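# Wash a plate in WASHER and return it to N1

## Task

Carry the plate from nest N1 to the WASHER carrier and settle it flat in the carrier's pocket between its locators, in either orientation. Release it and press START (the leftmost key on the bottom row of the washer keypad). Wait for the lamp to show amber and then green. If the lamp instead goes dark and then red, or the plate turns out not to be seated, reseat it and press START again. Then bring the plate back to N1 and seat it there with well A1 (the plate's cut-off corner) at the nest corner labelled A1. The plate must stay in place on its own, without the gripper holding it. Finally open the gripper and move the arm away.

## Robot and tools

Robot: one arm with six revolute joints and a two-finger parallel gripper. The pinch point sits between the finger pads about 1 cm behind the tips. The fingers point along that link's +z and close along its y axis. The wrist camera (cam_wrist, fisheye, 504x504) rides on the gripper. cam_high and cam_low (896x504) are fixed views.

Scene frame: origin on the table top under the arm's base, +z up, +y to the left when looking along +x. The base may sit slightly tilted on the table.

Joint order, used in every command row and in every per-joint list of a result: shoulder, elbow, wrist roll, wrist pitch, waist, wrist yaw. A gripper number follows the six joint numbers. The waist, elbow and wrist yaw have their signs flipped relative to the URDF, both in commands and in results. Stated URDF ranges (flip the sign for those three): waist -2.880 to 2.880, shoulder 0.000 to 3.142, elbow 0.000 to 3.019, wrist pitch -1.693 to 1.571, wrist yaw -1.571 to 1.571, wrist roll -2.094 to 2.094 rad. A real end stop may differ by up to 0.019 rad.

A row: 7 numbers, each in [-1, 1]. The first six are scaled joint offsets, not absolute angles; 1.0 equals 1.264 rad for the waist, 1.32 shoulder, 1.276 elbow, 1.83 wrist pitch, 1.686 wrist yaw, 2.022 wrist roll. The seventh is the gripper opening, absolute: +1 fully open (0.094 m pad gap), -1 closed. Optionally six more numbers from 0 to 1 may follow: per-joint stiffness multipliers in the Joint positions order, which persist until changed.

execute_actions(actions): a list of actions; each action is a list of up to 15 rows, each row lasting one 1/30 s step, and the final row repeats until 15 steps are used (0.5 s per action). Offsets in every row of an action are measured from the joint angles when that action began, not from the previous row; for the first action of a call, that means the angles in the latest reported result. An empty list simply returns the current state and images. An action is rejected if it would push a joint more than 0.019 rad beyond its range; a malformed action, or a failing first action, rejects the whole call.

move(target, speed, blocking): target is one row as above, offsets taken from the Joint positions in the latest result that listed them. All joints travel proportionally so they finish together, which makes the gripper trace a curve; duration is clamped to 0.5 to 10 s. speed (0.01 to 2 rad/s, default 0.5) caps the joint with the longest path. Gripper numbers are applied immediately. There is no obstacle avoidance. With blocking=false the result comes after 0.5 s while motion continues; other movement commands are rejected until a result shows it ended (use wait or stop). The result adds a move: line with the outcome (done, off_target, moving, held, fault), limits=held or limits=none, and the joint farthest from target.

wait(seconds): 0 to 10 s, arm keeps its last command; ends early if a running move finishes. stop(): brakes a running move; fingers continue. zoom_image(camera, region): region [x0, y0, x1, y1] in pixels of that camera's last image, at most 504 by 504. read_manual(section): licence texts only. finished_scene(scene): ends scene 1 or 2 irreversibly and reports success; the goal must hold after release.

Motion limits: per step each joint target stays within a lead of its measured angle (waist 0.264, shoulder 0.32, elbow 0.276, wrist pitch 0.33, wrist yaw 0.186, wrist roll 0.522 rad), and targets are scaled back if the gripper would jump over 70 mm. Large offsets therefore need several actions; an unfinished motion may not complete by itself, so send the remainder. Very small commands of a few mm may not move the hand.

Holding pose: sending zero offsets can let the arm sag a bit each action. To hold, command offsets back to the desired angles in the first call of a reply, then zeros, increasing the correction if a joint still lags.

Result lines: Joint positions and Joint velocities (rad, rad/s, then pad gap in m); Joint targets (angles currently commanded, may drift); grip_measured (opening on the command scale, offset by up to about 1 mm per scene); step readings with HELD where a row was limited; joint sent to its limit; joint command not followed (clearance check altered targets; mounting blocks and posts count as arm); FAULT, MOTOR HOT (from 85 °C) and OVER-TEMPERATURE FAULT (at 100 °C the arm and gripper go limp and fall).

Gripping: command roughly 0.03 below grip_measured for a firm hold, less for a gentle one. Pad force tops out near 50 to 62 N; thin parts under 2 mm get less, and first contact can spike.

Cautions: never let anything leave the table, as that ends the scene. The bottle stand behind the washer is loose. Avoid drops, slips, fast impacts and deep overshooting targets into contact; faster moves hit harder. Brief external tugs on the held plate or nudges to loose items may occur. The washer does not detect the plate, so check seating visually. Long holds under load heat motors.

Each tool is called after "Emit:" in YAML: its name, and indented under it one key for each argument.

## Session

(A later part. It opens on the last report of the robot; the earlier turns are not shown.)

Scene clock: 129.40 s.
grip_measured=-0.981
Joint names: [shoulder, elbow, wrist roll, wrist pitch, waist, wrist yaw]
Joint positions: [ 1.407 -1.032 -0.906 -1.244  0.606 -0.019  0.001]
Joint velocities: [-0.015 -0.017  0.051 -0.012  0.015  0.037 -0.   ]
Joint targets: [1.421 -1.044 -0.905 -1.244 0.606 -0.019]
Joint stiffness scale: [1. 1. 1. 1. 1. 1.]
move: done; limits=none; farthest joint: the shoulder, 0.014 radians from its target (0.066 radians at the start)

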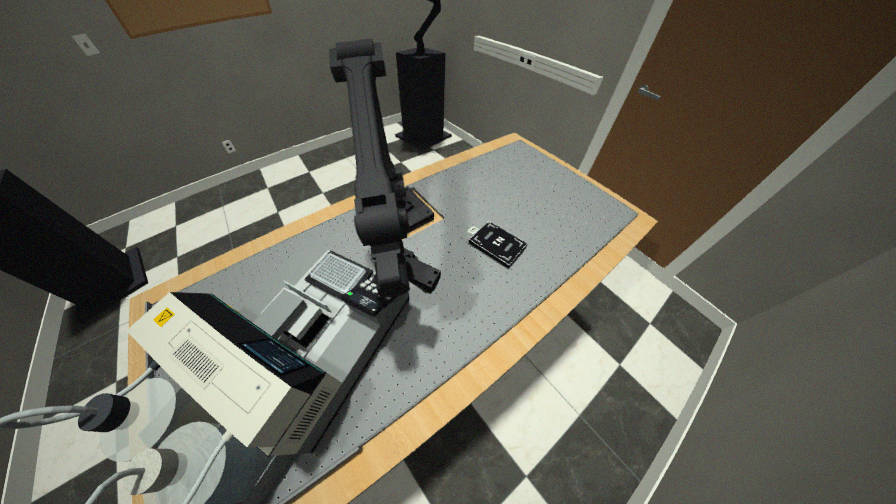

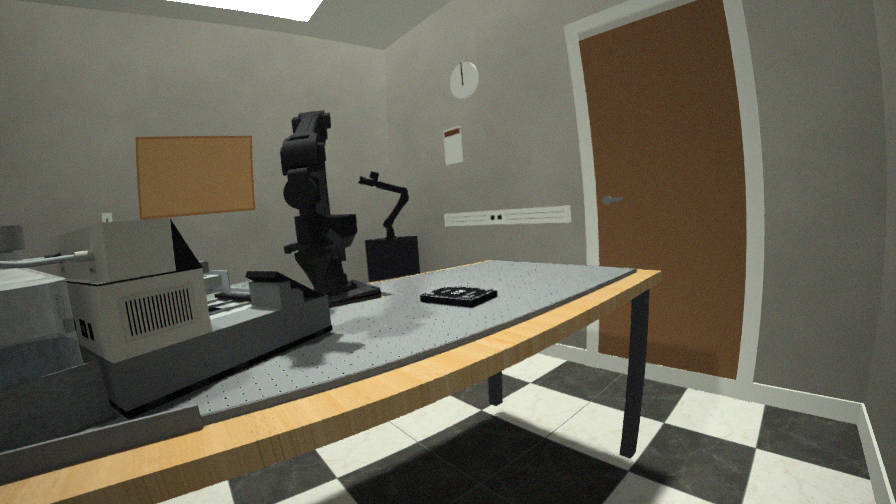

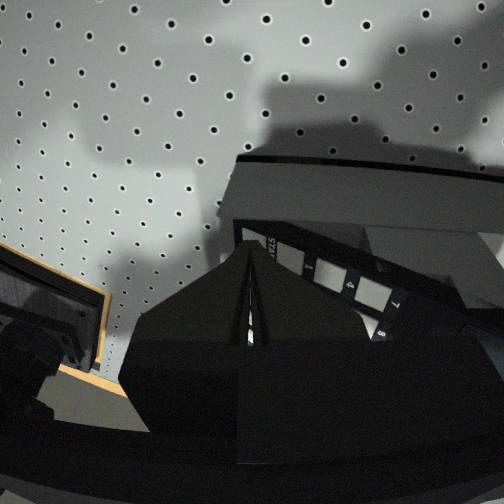

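Emit:
move:
  target: [0.04,0,0,0,0,0,-1]
  speed: 0.06

Scene clock: 131.63 s.
grip_measured=-0.981
Joint names: [shoulder, elbow, wrist roll, wrist pitch, waist, wrist yaw]
Joint positions: [ 1.431 -1.032 -0.906 -1.244  0.606 -0.018  0.001]
Joint velocities: [ 0.015  0.007 -0.022 -0.022  0.024 -0.007  0.   ]
Joint targets: [1.460 -1.032 -0.906 -1.244 0.606 -0.018]
Joint stiffness scale: [1. 1. 1. 1. 1. 1.]
move: off_target; limits=none; farthest joint: the shoulder, 0.029 radians from its target (0.053 radians at the start)

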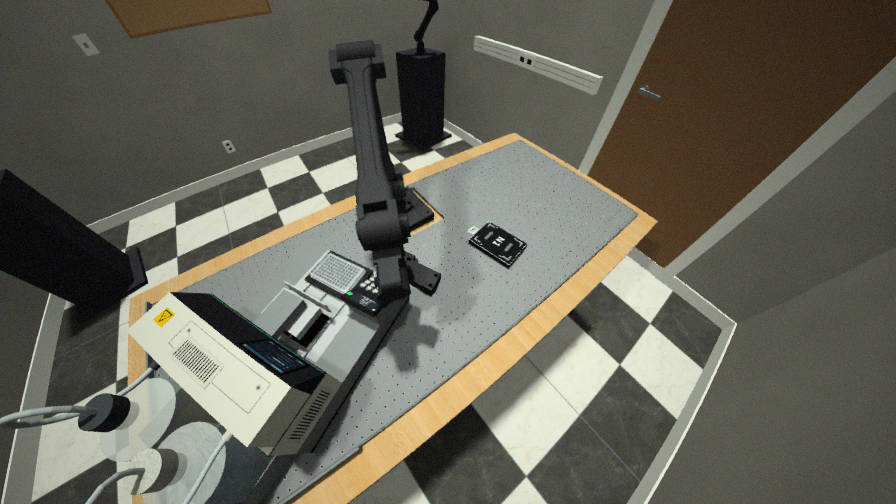

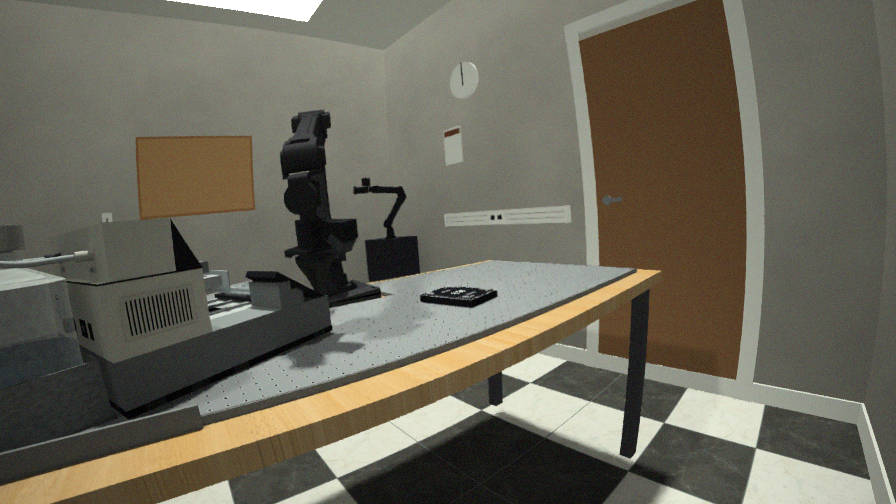

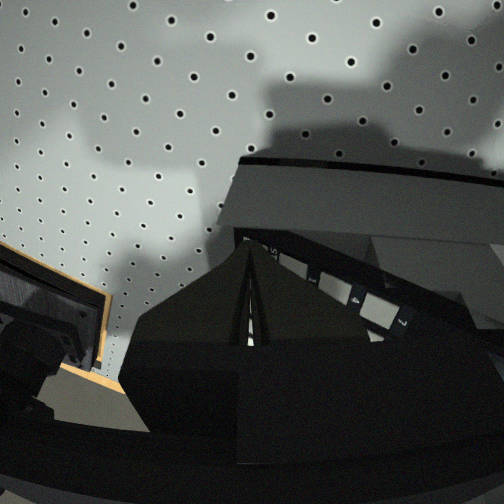

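Emit:
move:
  target: [0.045,0,0,0,0,0,-1]
  speed: 0.1

Scene clock: 133.90 s.
grip_measured=-0.981
Joint names: [shoulder, elbow, wrist roll, wrist pitch, waist, wrist yaw]
Joint positions: [ 1.44  -1.032 -0.906 -1.253  0.606 -0.007  0.001]
Joint velocities: [-0.015  0.007  0.037 -0.012  0.005  0.037 -0.001]
Joint targets: [1.490 -1.032 -0.906 -1.244 0.606 -0.018]
Joint stiffness scale: [1. 1. 1. 1. 1. 1.]
move: off_target; limits=none; farthest joint: the shoulder, 0.050 radians from its target (0.060 radians at the start)

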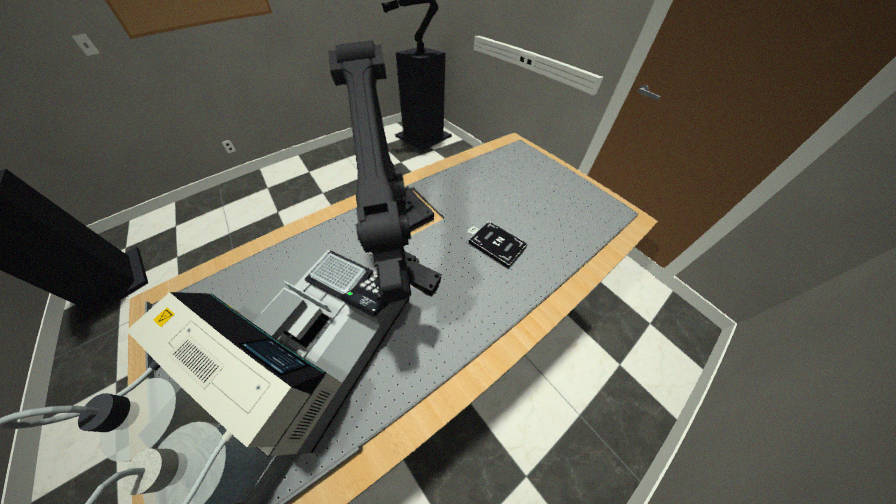

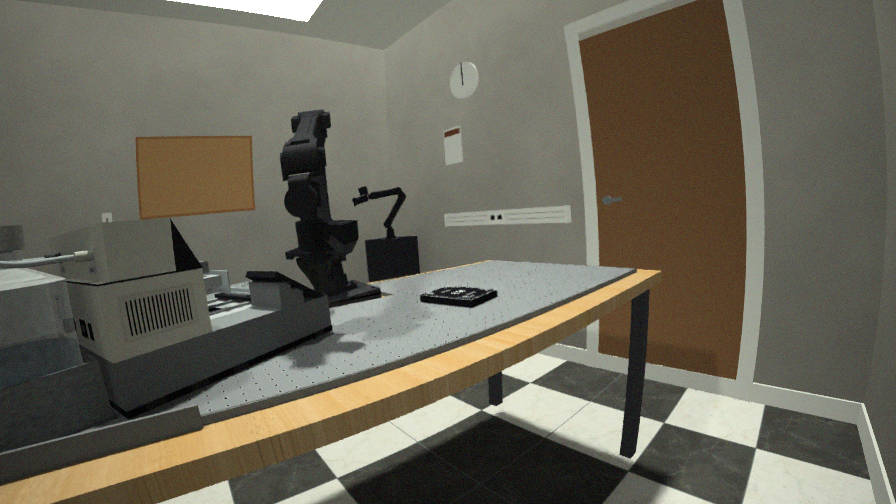

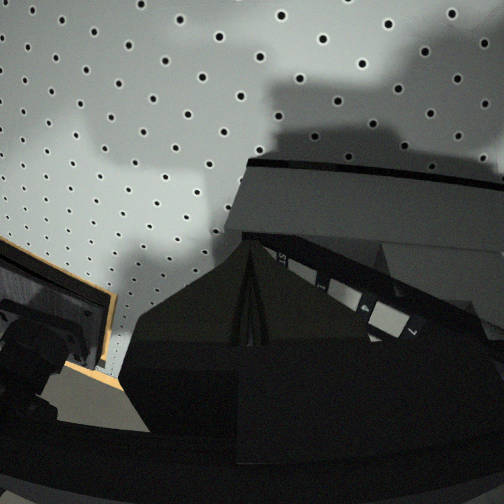

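Emit:
move:
  target: [-0.07,-0.01,0,0,0,0,-1]
  speed: 0.2

Scene clock: 140.17 s.
grip_measured=-0.981
Joint names: [shoulder, elbow, wrist roll, wrist pitch, waist, wrist yaw]
Joint positions: [ 1.356 -1.032 -0.906 -1.254  0.606 -0.005  0.001]
Joint velocities: [-0.005 -0.007 -0.022  0.002  0.005  0.066 -0.001]
Joint targets: [1.348 -1.044 -0.906 -1.253 0.606 -0.007]
Joint stiffness scale: [1. 1. 1. 1. 1. 1.]
move: done; limits=none; farthest joint: the elbow, 0.013 radians from its target (0.013 radians at the start)

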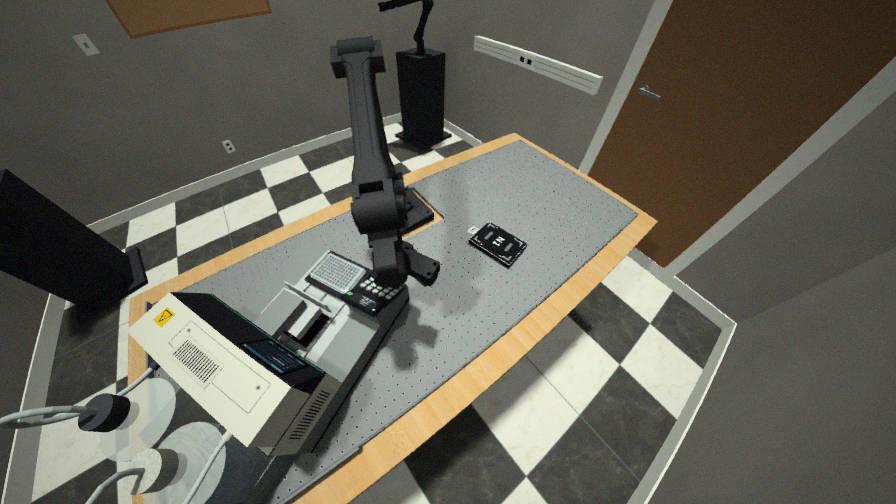

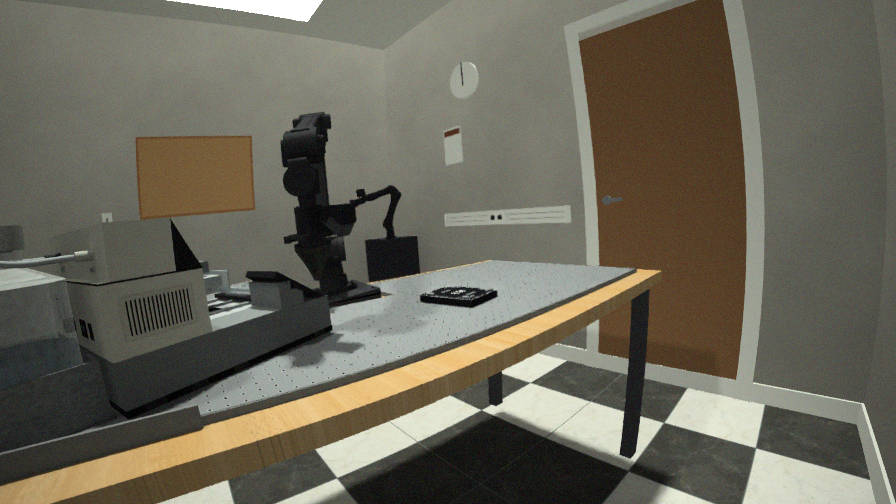

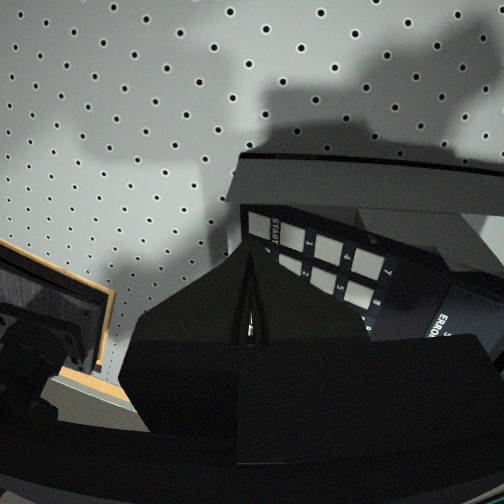

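Emit:
move:
  target: [-0.076,0.101,0.03,0.126,-0.058,-0.088,-1]
  speed: 0.3

Scene clock: 143.00 s.
grip_measured=-0.981
Joint names: [shoulder, elbow, wrist roll, wrist pitch, waist, wrist yaw]
Joint positions: [ 1.271 -0.899 -0.854 -1.036  0.545 -0.151  0.001]
Joint velocities: [-0.015 -0.017 -0.037 -0.007  0.005  0.051 -0.   ]
Joint targets: [1.256 -0.903 -0.845 -1.023 0.532 -0.153]
Joint stiffness scale: [1. 1. 1. 1. 1. 1.]
move: done; limits=none; farthest joint: the shoulder, 0.015 radians from its target (0.100 radians at the start)

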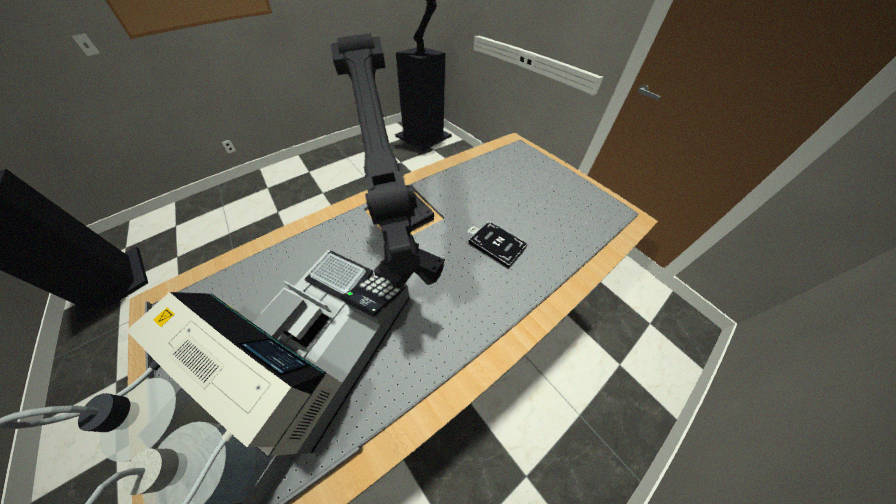

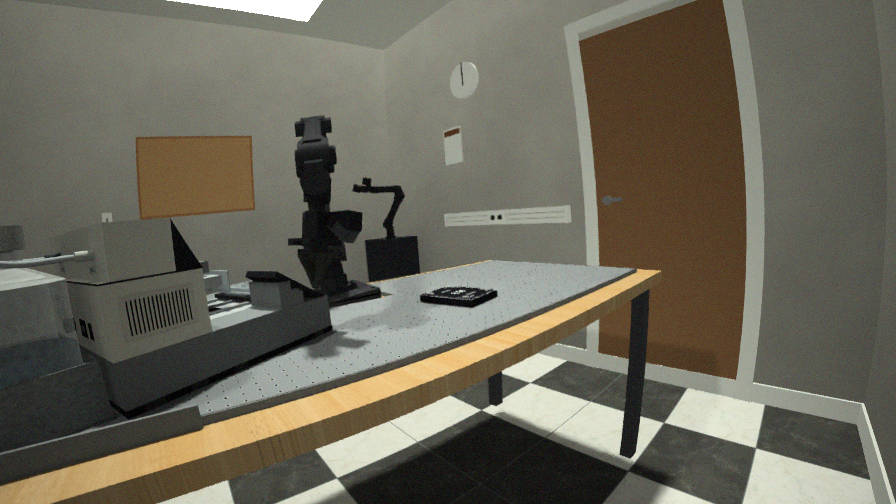

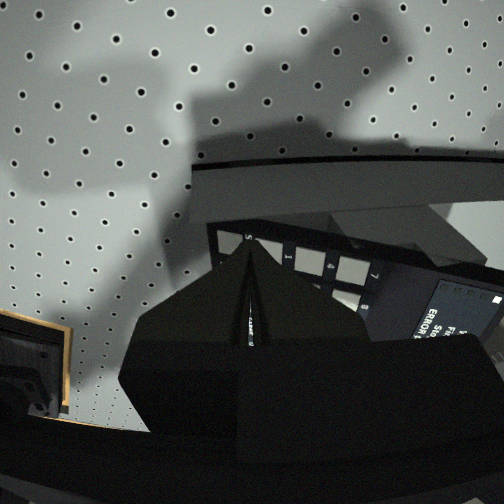

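Emit:
move:
  target: [0.03,-0.01,0,-0.018,0,0,-1]
  speed: 0.08

Scene clock: 146.13 s.
grip_measured=-0.981
Joint names: [shoulder, elbow, wrist roll, wrist pitch, waist, wrist yaw]
Joint positions: [ 1.297 -0.899 -0.854 -1.059  0.545 -0.151  0.001]
Joint velocities: [ 0.005 -0.002 -0.037  0.007  0.015  0.037 -0.001]
Joint targets: [1.310 -0.912 -0.854 -1.068 0.545 -0.151]
Joint stiffness scale: [1. 1. 1. 1. 1. 1.]
move: done; limits=none; farthest joint: the shoulder, 0.014 radians from its target (0.040 radians at the start)

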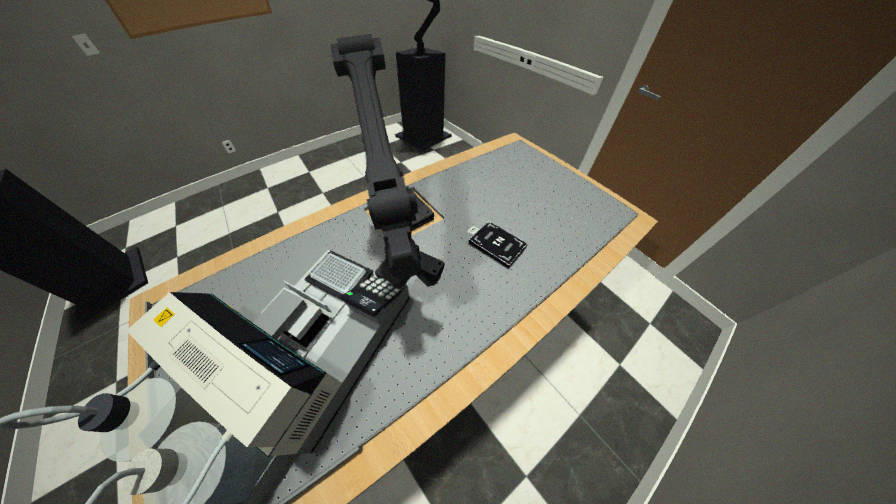

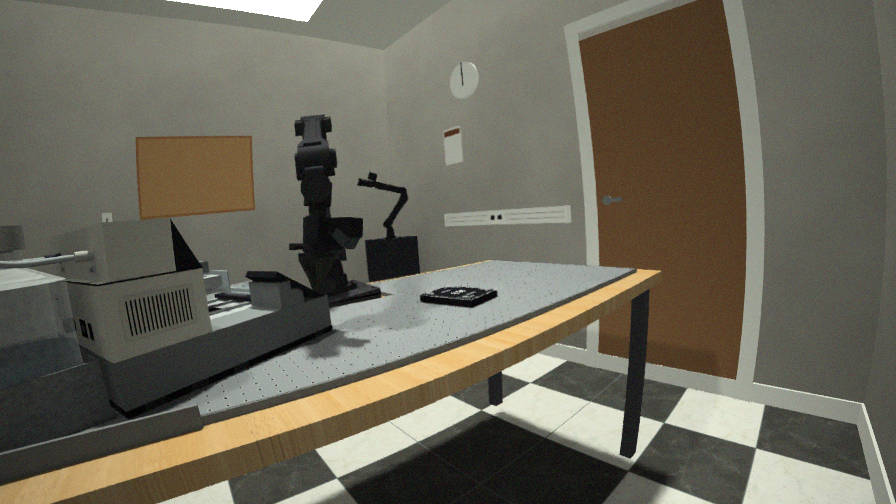

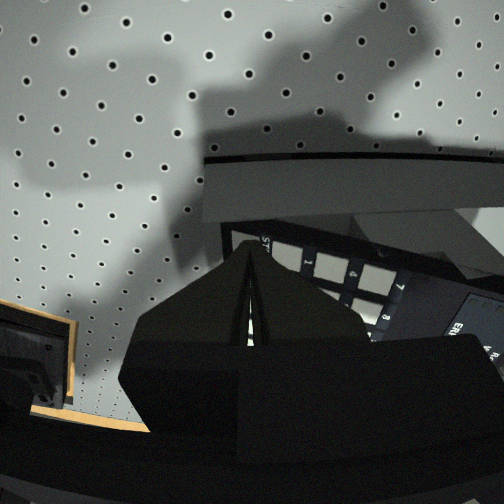

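Emit:
move:
  target: [0.06,0,0,0,0,0,-1]
  speed: 0.07

Scene clock: 149.00 s.
grip_measured=-0.981
Joint names: [shoulder, elbow, wrist roll, wrist pitch, waist, wrist yaw]
Joint positions: [ 1.308 -0.905 -0.854 -1.067  0.545 -0.152  0.001]
Joint velocities: [-0.024  0.002  0.022 -0.007  0.015  0.037 -0.   ]
Joint targets: [1.376 -0.899 -0.854 -1.059 0.545 -0.151]
Joint stiffness scale: [1. 1. 1. 1. 1. 1.]
move: off_target; limits=none; farthest joint: the shoulder, 0.068 radians from its target (0.079 radians at the start)

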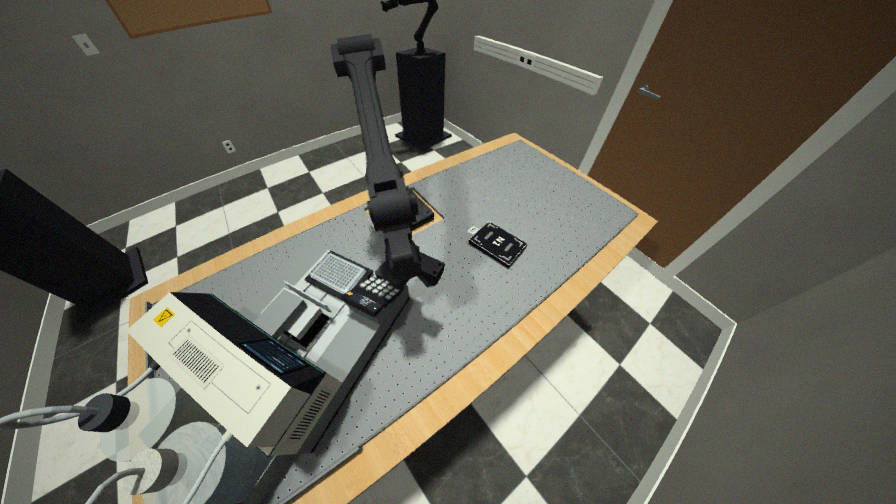

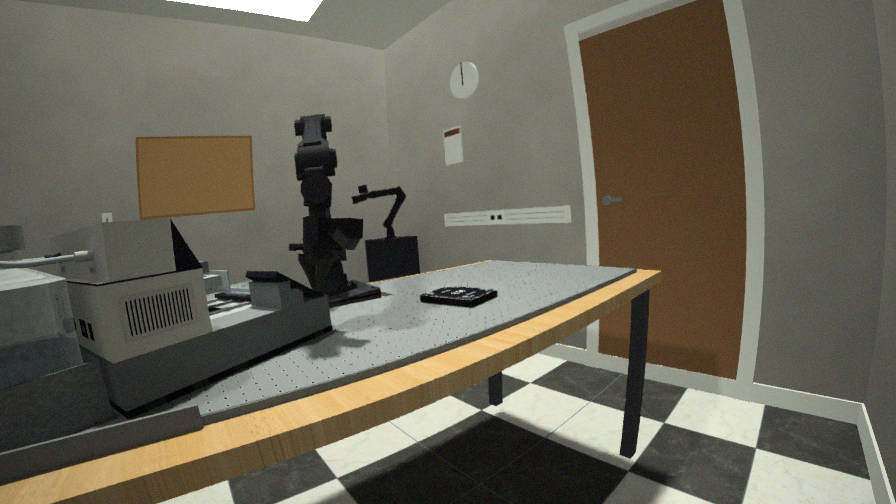

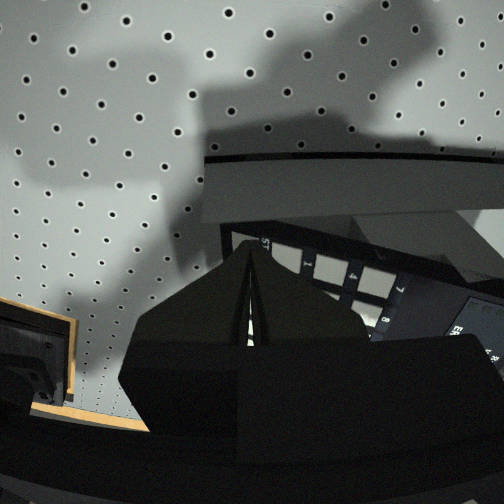

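Emit:
move:
  target: [-0.07,-0.165,0,-0.176,0,0.085,-1]
  speed: 0.4

Emit:
move:
  target: [0,-0.02,-0.286,0,0.458,0,1]
  speed: 0.5

Emit:
wait:
  seconds: 10

Scene clock: 155.10 s.
grip_measured=-0.981
Joint names: [shoulder, elbow, wrist roll, wrist pitch, waist, wrist yaw]
Joint positions: [ 1.225 -1.069 -0.854 -1.38   0.545 -0.011  0.001]
Joint velocities: [-0.015  0.002 -0.037 -0.012 -0.005 -0.037  0.001]
Joint targets: [1.216 -1.115 -0.854 -1.389 0.545 -0.009]
Joint stiffness scale: [1. 1. 1. 1. 1. 1.]
move: off_target; limits=none; farthest joint: the elbow, 0.046 radians from its target (0.211 radians at the start)

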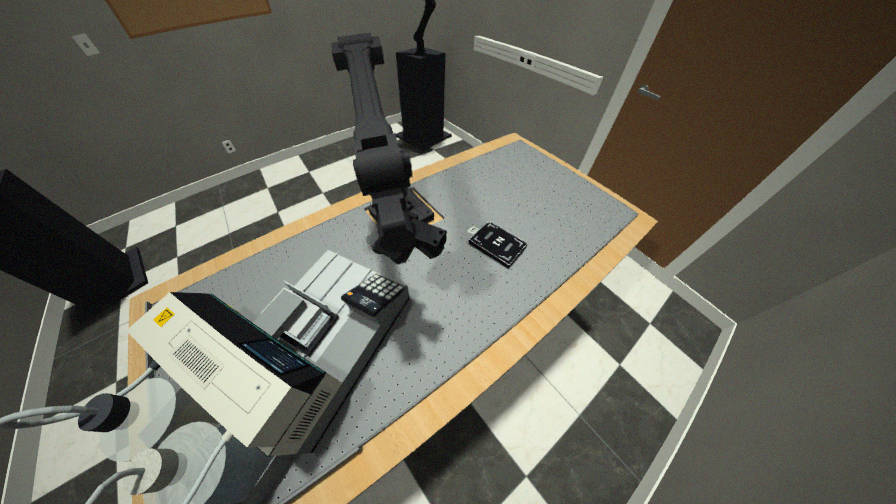

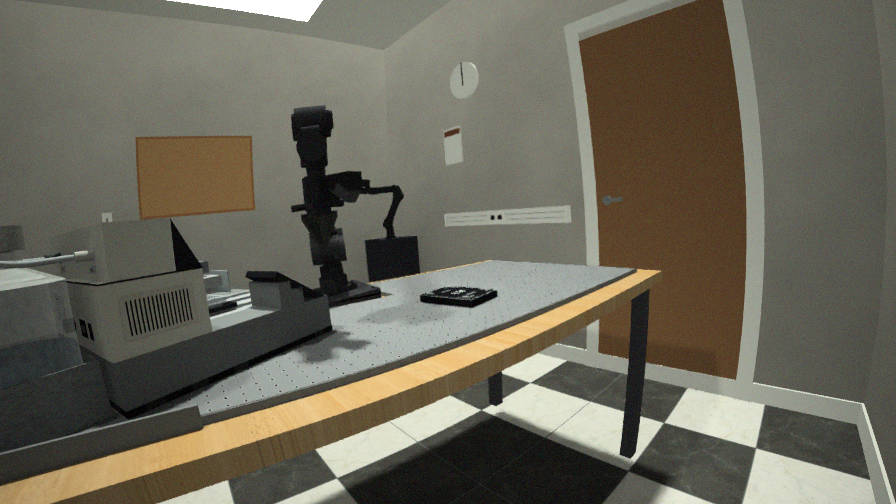

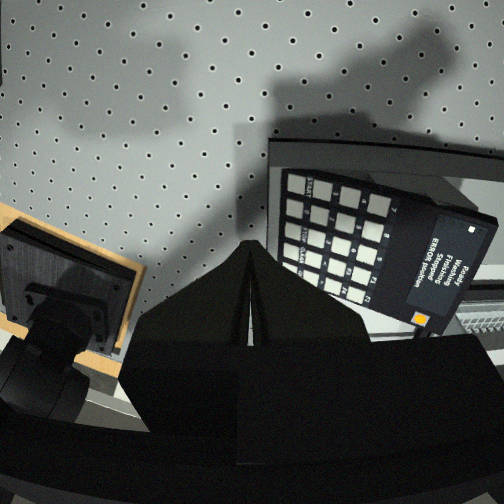

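Scene clock: 157.03 s.
grip_measured=+1.000
Joint names: [shoulder, elbow, wrist roll, wrist pitch, waist, wrist yaw]
Joint positions: [ 1.225 -1.068 -1.422 -1.38   1.12  -0.011  0.094]
Joint velocities: [-0.005 -0.002  0.007 -0.002  0.005 -0.022  0.   ]
Joint targets: [1.225 -1.095 -1.432 -1.380 1.124 -0.011]
Joint stiffness scale: [1. 1. 1. 1. 1. 1.]
move: off_target; limits=none; farthest joint: the elbow, 0.026 radians from its target (0.025 radians at the start)

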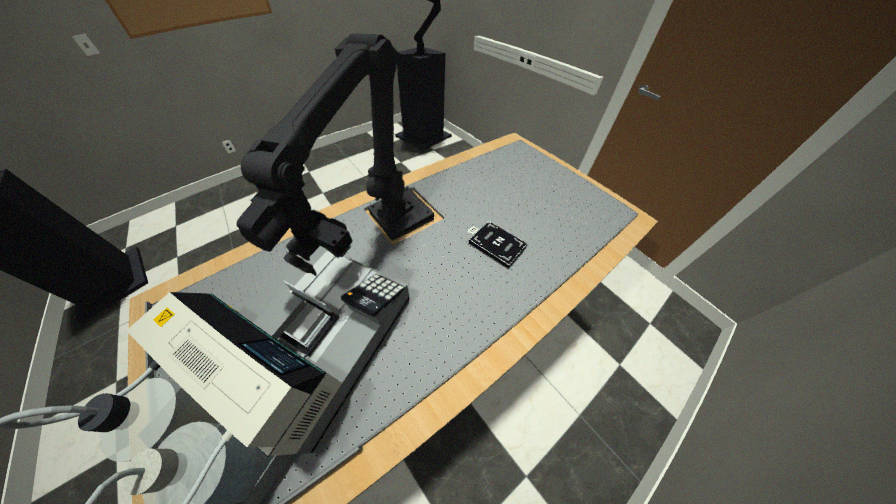

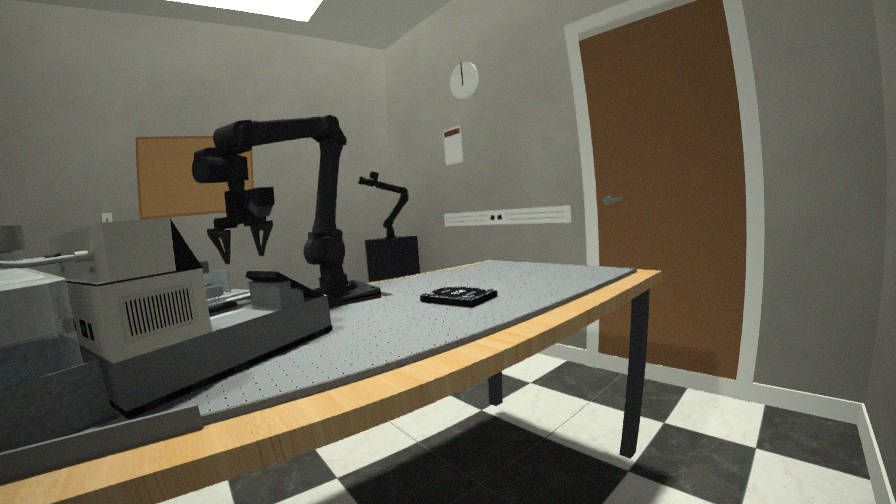

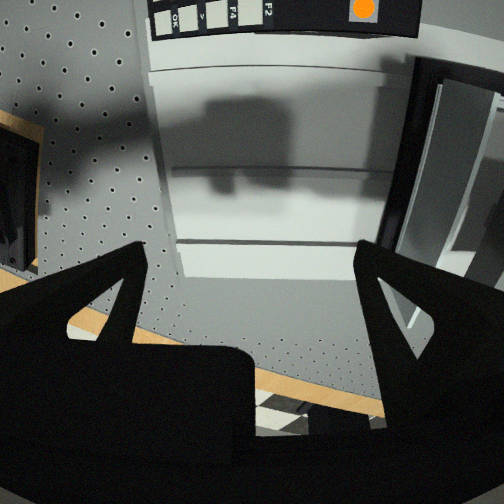

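Scene clock: 167.03 s.
grip_measured=+1.000
Joint names: [shoulder, elbow, wrist roll, wrist pitch, waist, wrist yaw]
Joint positions: [ 1.225 -1.068 -1.423 -1.38   1.12  -0.011  0.094]
Joint velocities: [ 0.005  0.002  0.022  0.002 -0.005  0.022  0.   ]
Joint targets: [1.225 -1.095 -1.432 -1.380 1.124 -0.011]
Joint stiffness scale: [1. 1. 1. 1. 1. 1.]
wait: 10.00 s; at rest by 0.17 s

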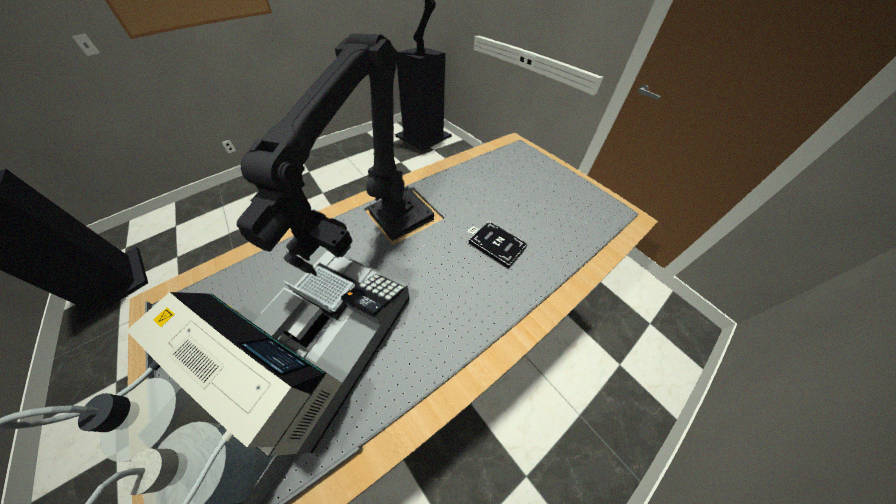

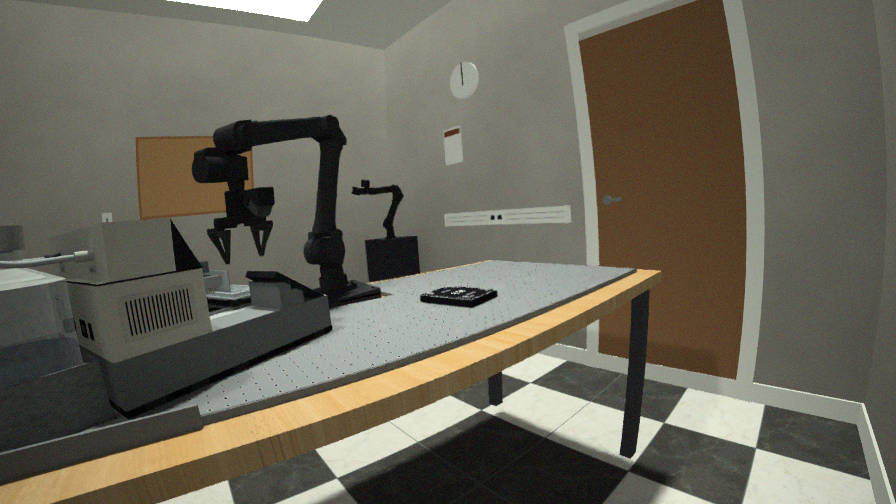

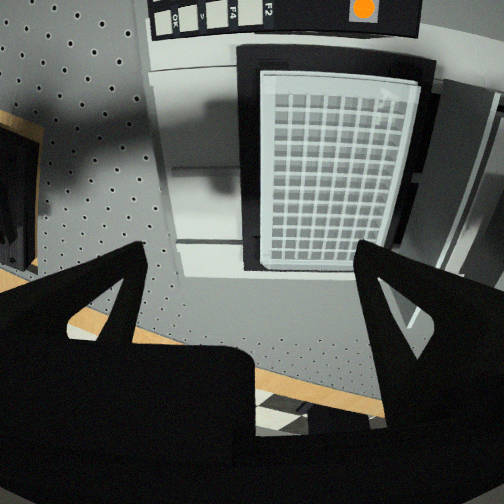

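Emit:
wait:
  seconds: 3

Emit:
move:
  target: [0.02,0.108,0,0.115,0,0,1]
  speed: 0.25

Scene clock: 171.57 s.
grip_measured=+1.000
Joint names: [shoulder, elbow, wrist roll, wrist pitch, waist, wrist yaw]
Joint positions: [ 1.225 -1.068 -1.423 -1.38   1.12  -0.011  0.094]
Joint velocities: [-0.005  0.007 -0.007 -0.002  0.015 -0.007  0.   ]
Joint targets: [1.225 -1.095 -1.432 -1.380 1.124 -0.011]
Joint stiffness scale: [1. 1. 1. 1. 1. 1.]
wait: 3.00 s; at rest from the start

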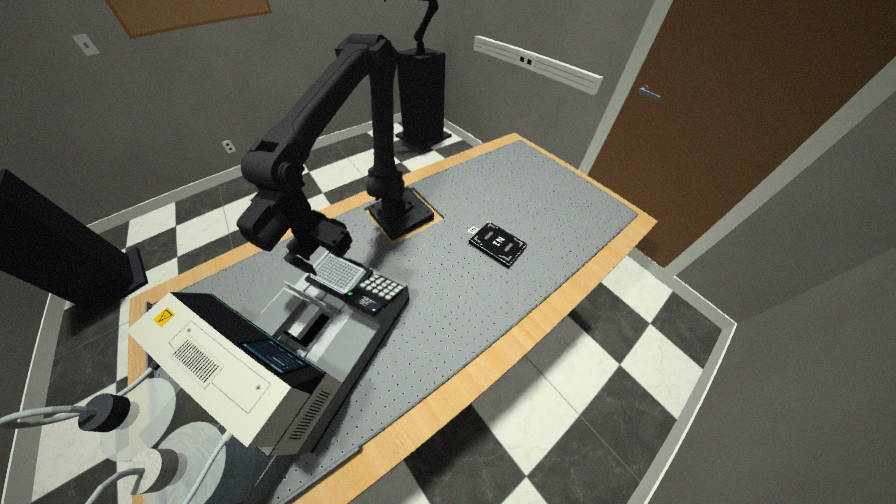

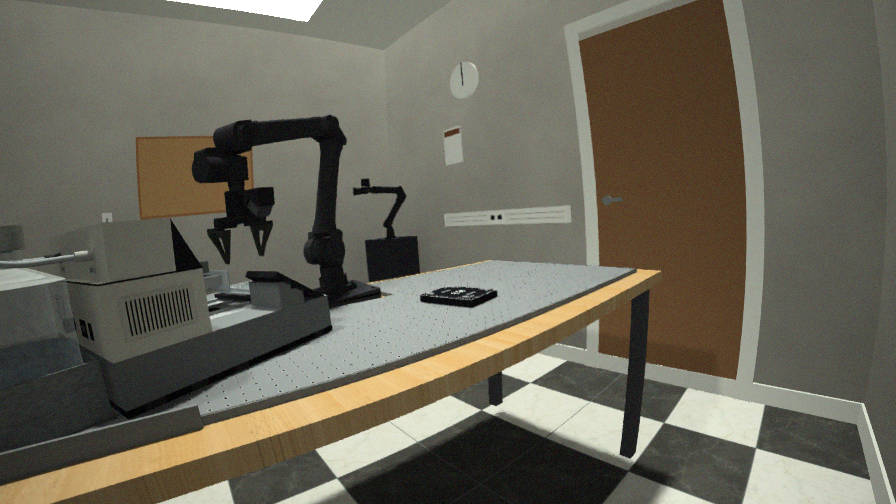

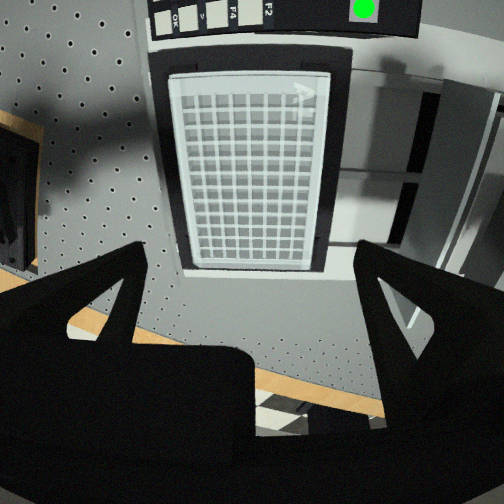

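Scene clock: 172.83 s.
grip_measured=+1.000
Joint names: [shoulder, elbow, wrist roll, wrist pitch, waist, wrist yaw]
Joint positions: [ 1.24  -0.925 -1.423 -1.18   1.12  -0.011  0.094]
Joint velocities: [ 0.005 -0.002  0.007  0.002  0.015  0.022  0.   ]
Joint targets: [1.252 -0.931 -1.423 -1.169 1.120 -0.011]
Joint stiffness scale: [1. 1. 1. 1. 1. 1.]
move: done; limits=none; farthest joint: the shoulder, 0.011 radians from its target (0.026 radians at the start)

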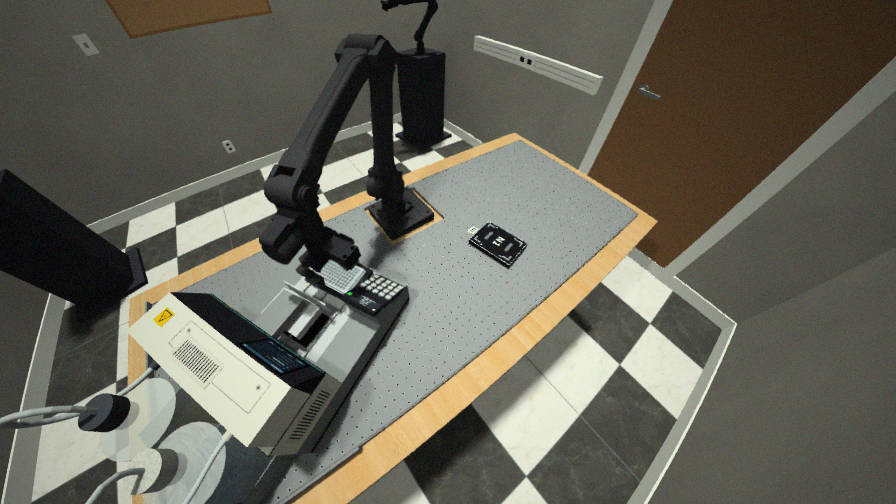

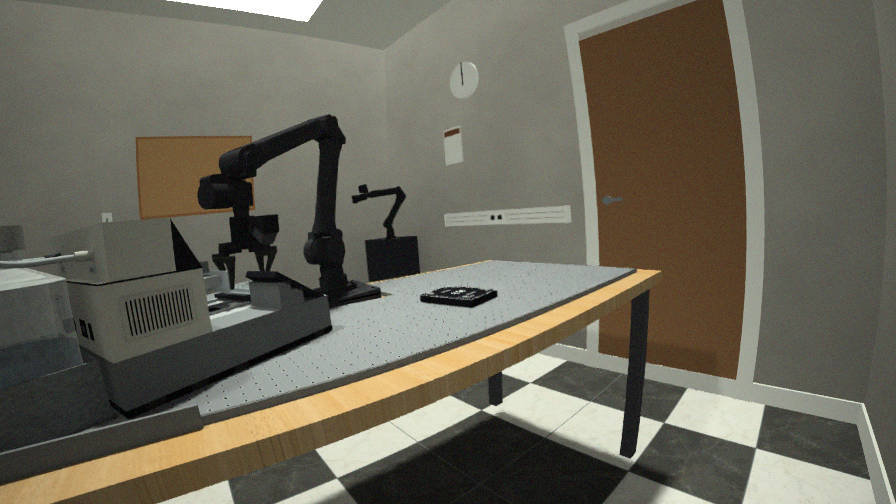

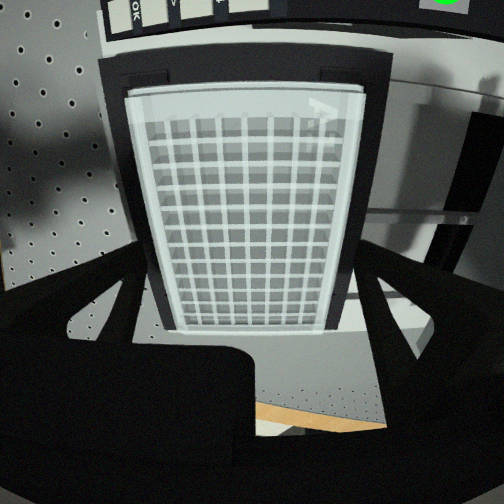

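Green, seated.

Emit:
move:
  target: [0.043,-0.01,-0.008,0,0,0,1]
  speed: 0.1

Emit:
move:
  target: [0,-0.03,0,0,0,0,0.72]

Scene clock: 176.43 s.
grip_measured=+1.000
Joint names: [shoulder, elbow, wrist roll, wrist pitch, waist, wrist yaw]
Joint positions: [ 1.279 -0.925 -1.429 -1.181  1.12  -0.011  0.094]
Joint velocities: [-0.005  0.002 -0.051 -0.007  0.005 -0.022  0.   ]
Joint targets: [1.297 -0.938 -1.439 -1.181 1.120 -0.011]
Joint stiffness scale: [1. 1. 1. 1. 1. 1.]
move: done; limits=none; farthest joint: the shoulder, 0.018 radians from its target (0.057 radians at the start)

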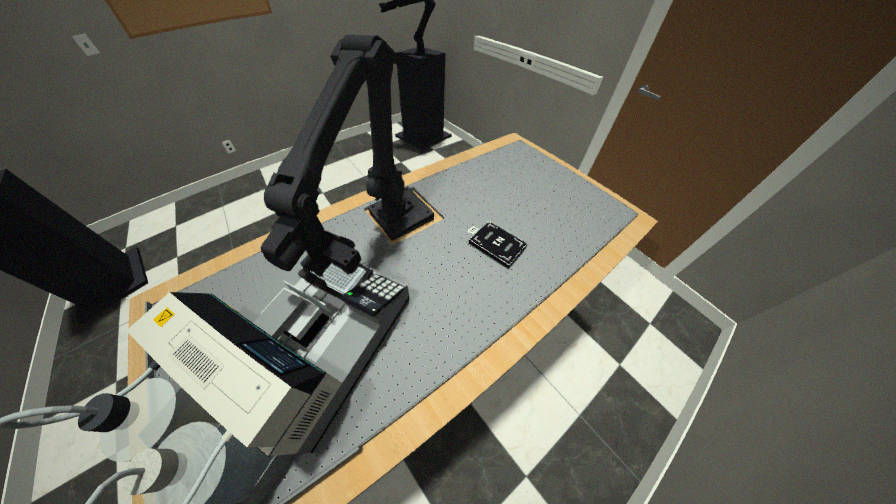

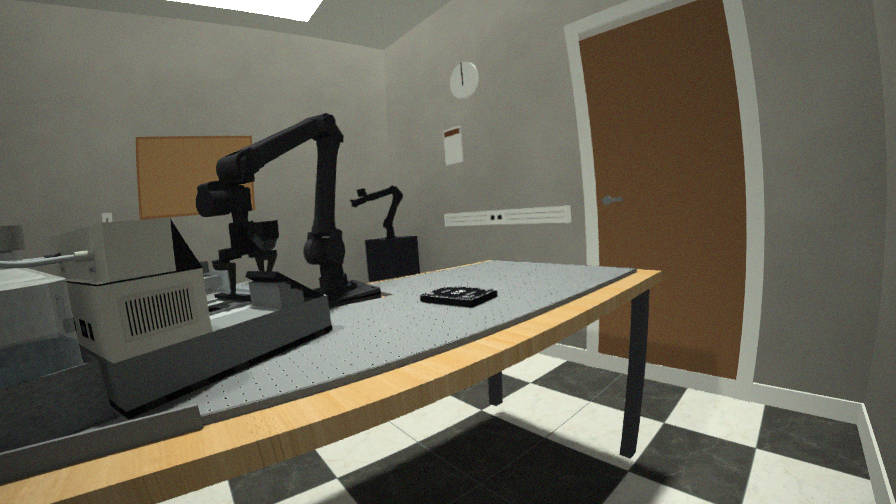

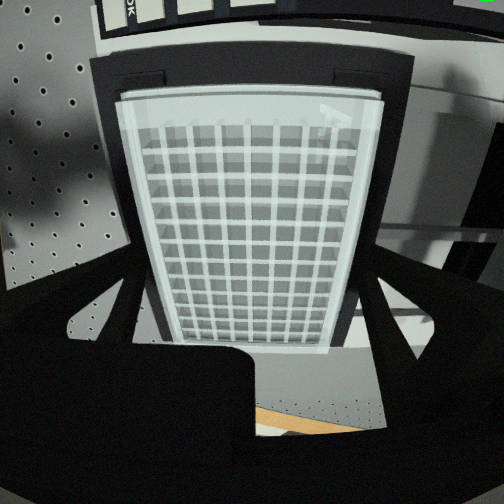

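Scene clock: 177.13 s.
grip_measured=+0.756
Joint names: [shoulder, elbow, wrist roll, wrist pitch, waist, wrist yaw]
Joint positions: [ 1.279 -0.925 -1.429 -1.181  1.12  -0.011  0.083]
Joint velocities: [-0.015 -0.007  0.037 -0.007  0.015 -0.037 -0.001]
Joint targets: [1.279 -0.963 -1.429 -1.181 1.120 -0.011]
Joint stiffness scale: [1. 1. 1. 1. 1. 1.]
move: off_target; limits=none; farthest joint: the elbow, 0.038 radians from its target (0.038 radians at the start)

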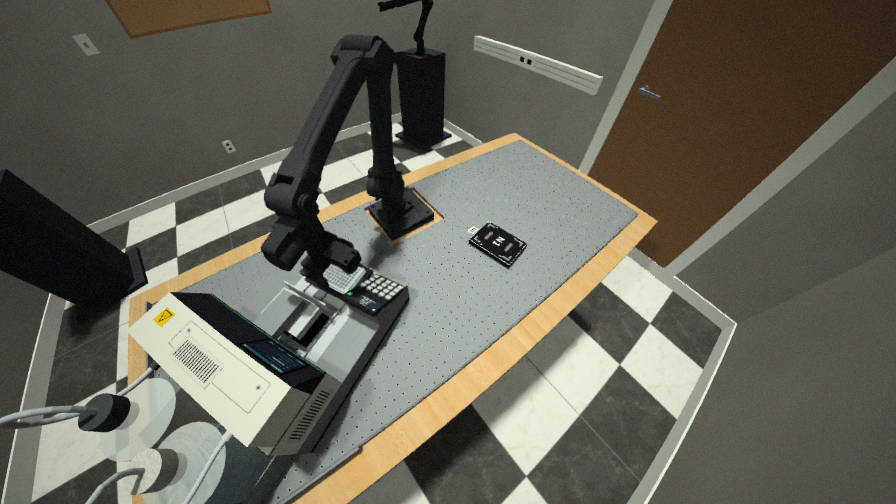

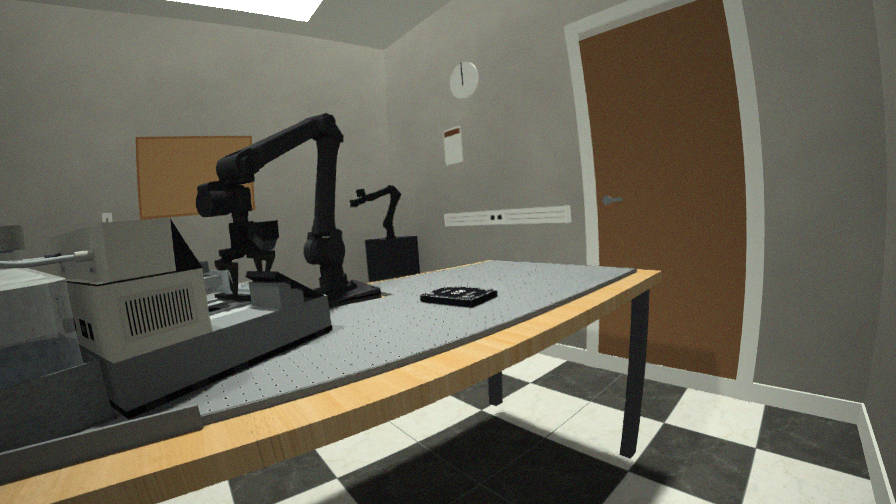

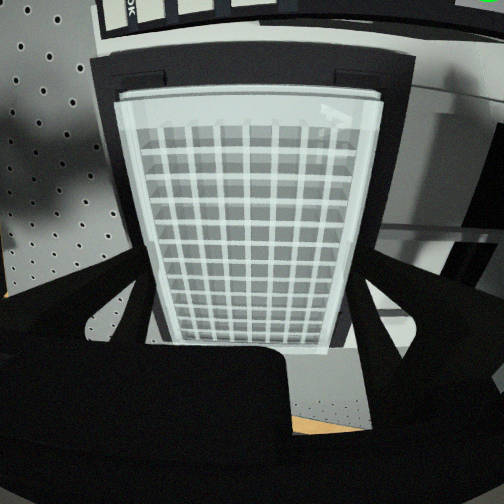

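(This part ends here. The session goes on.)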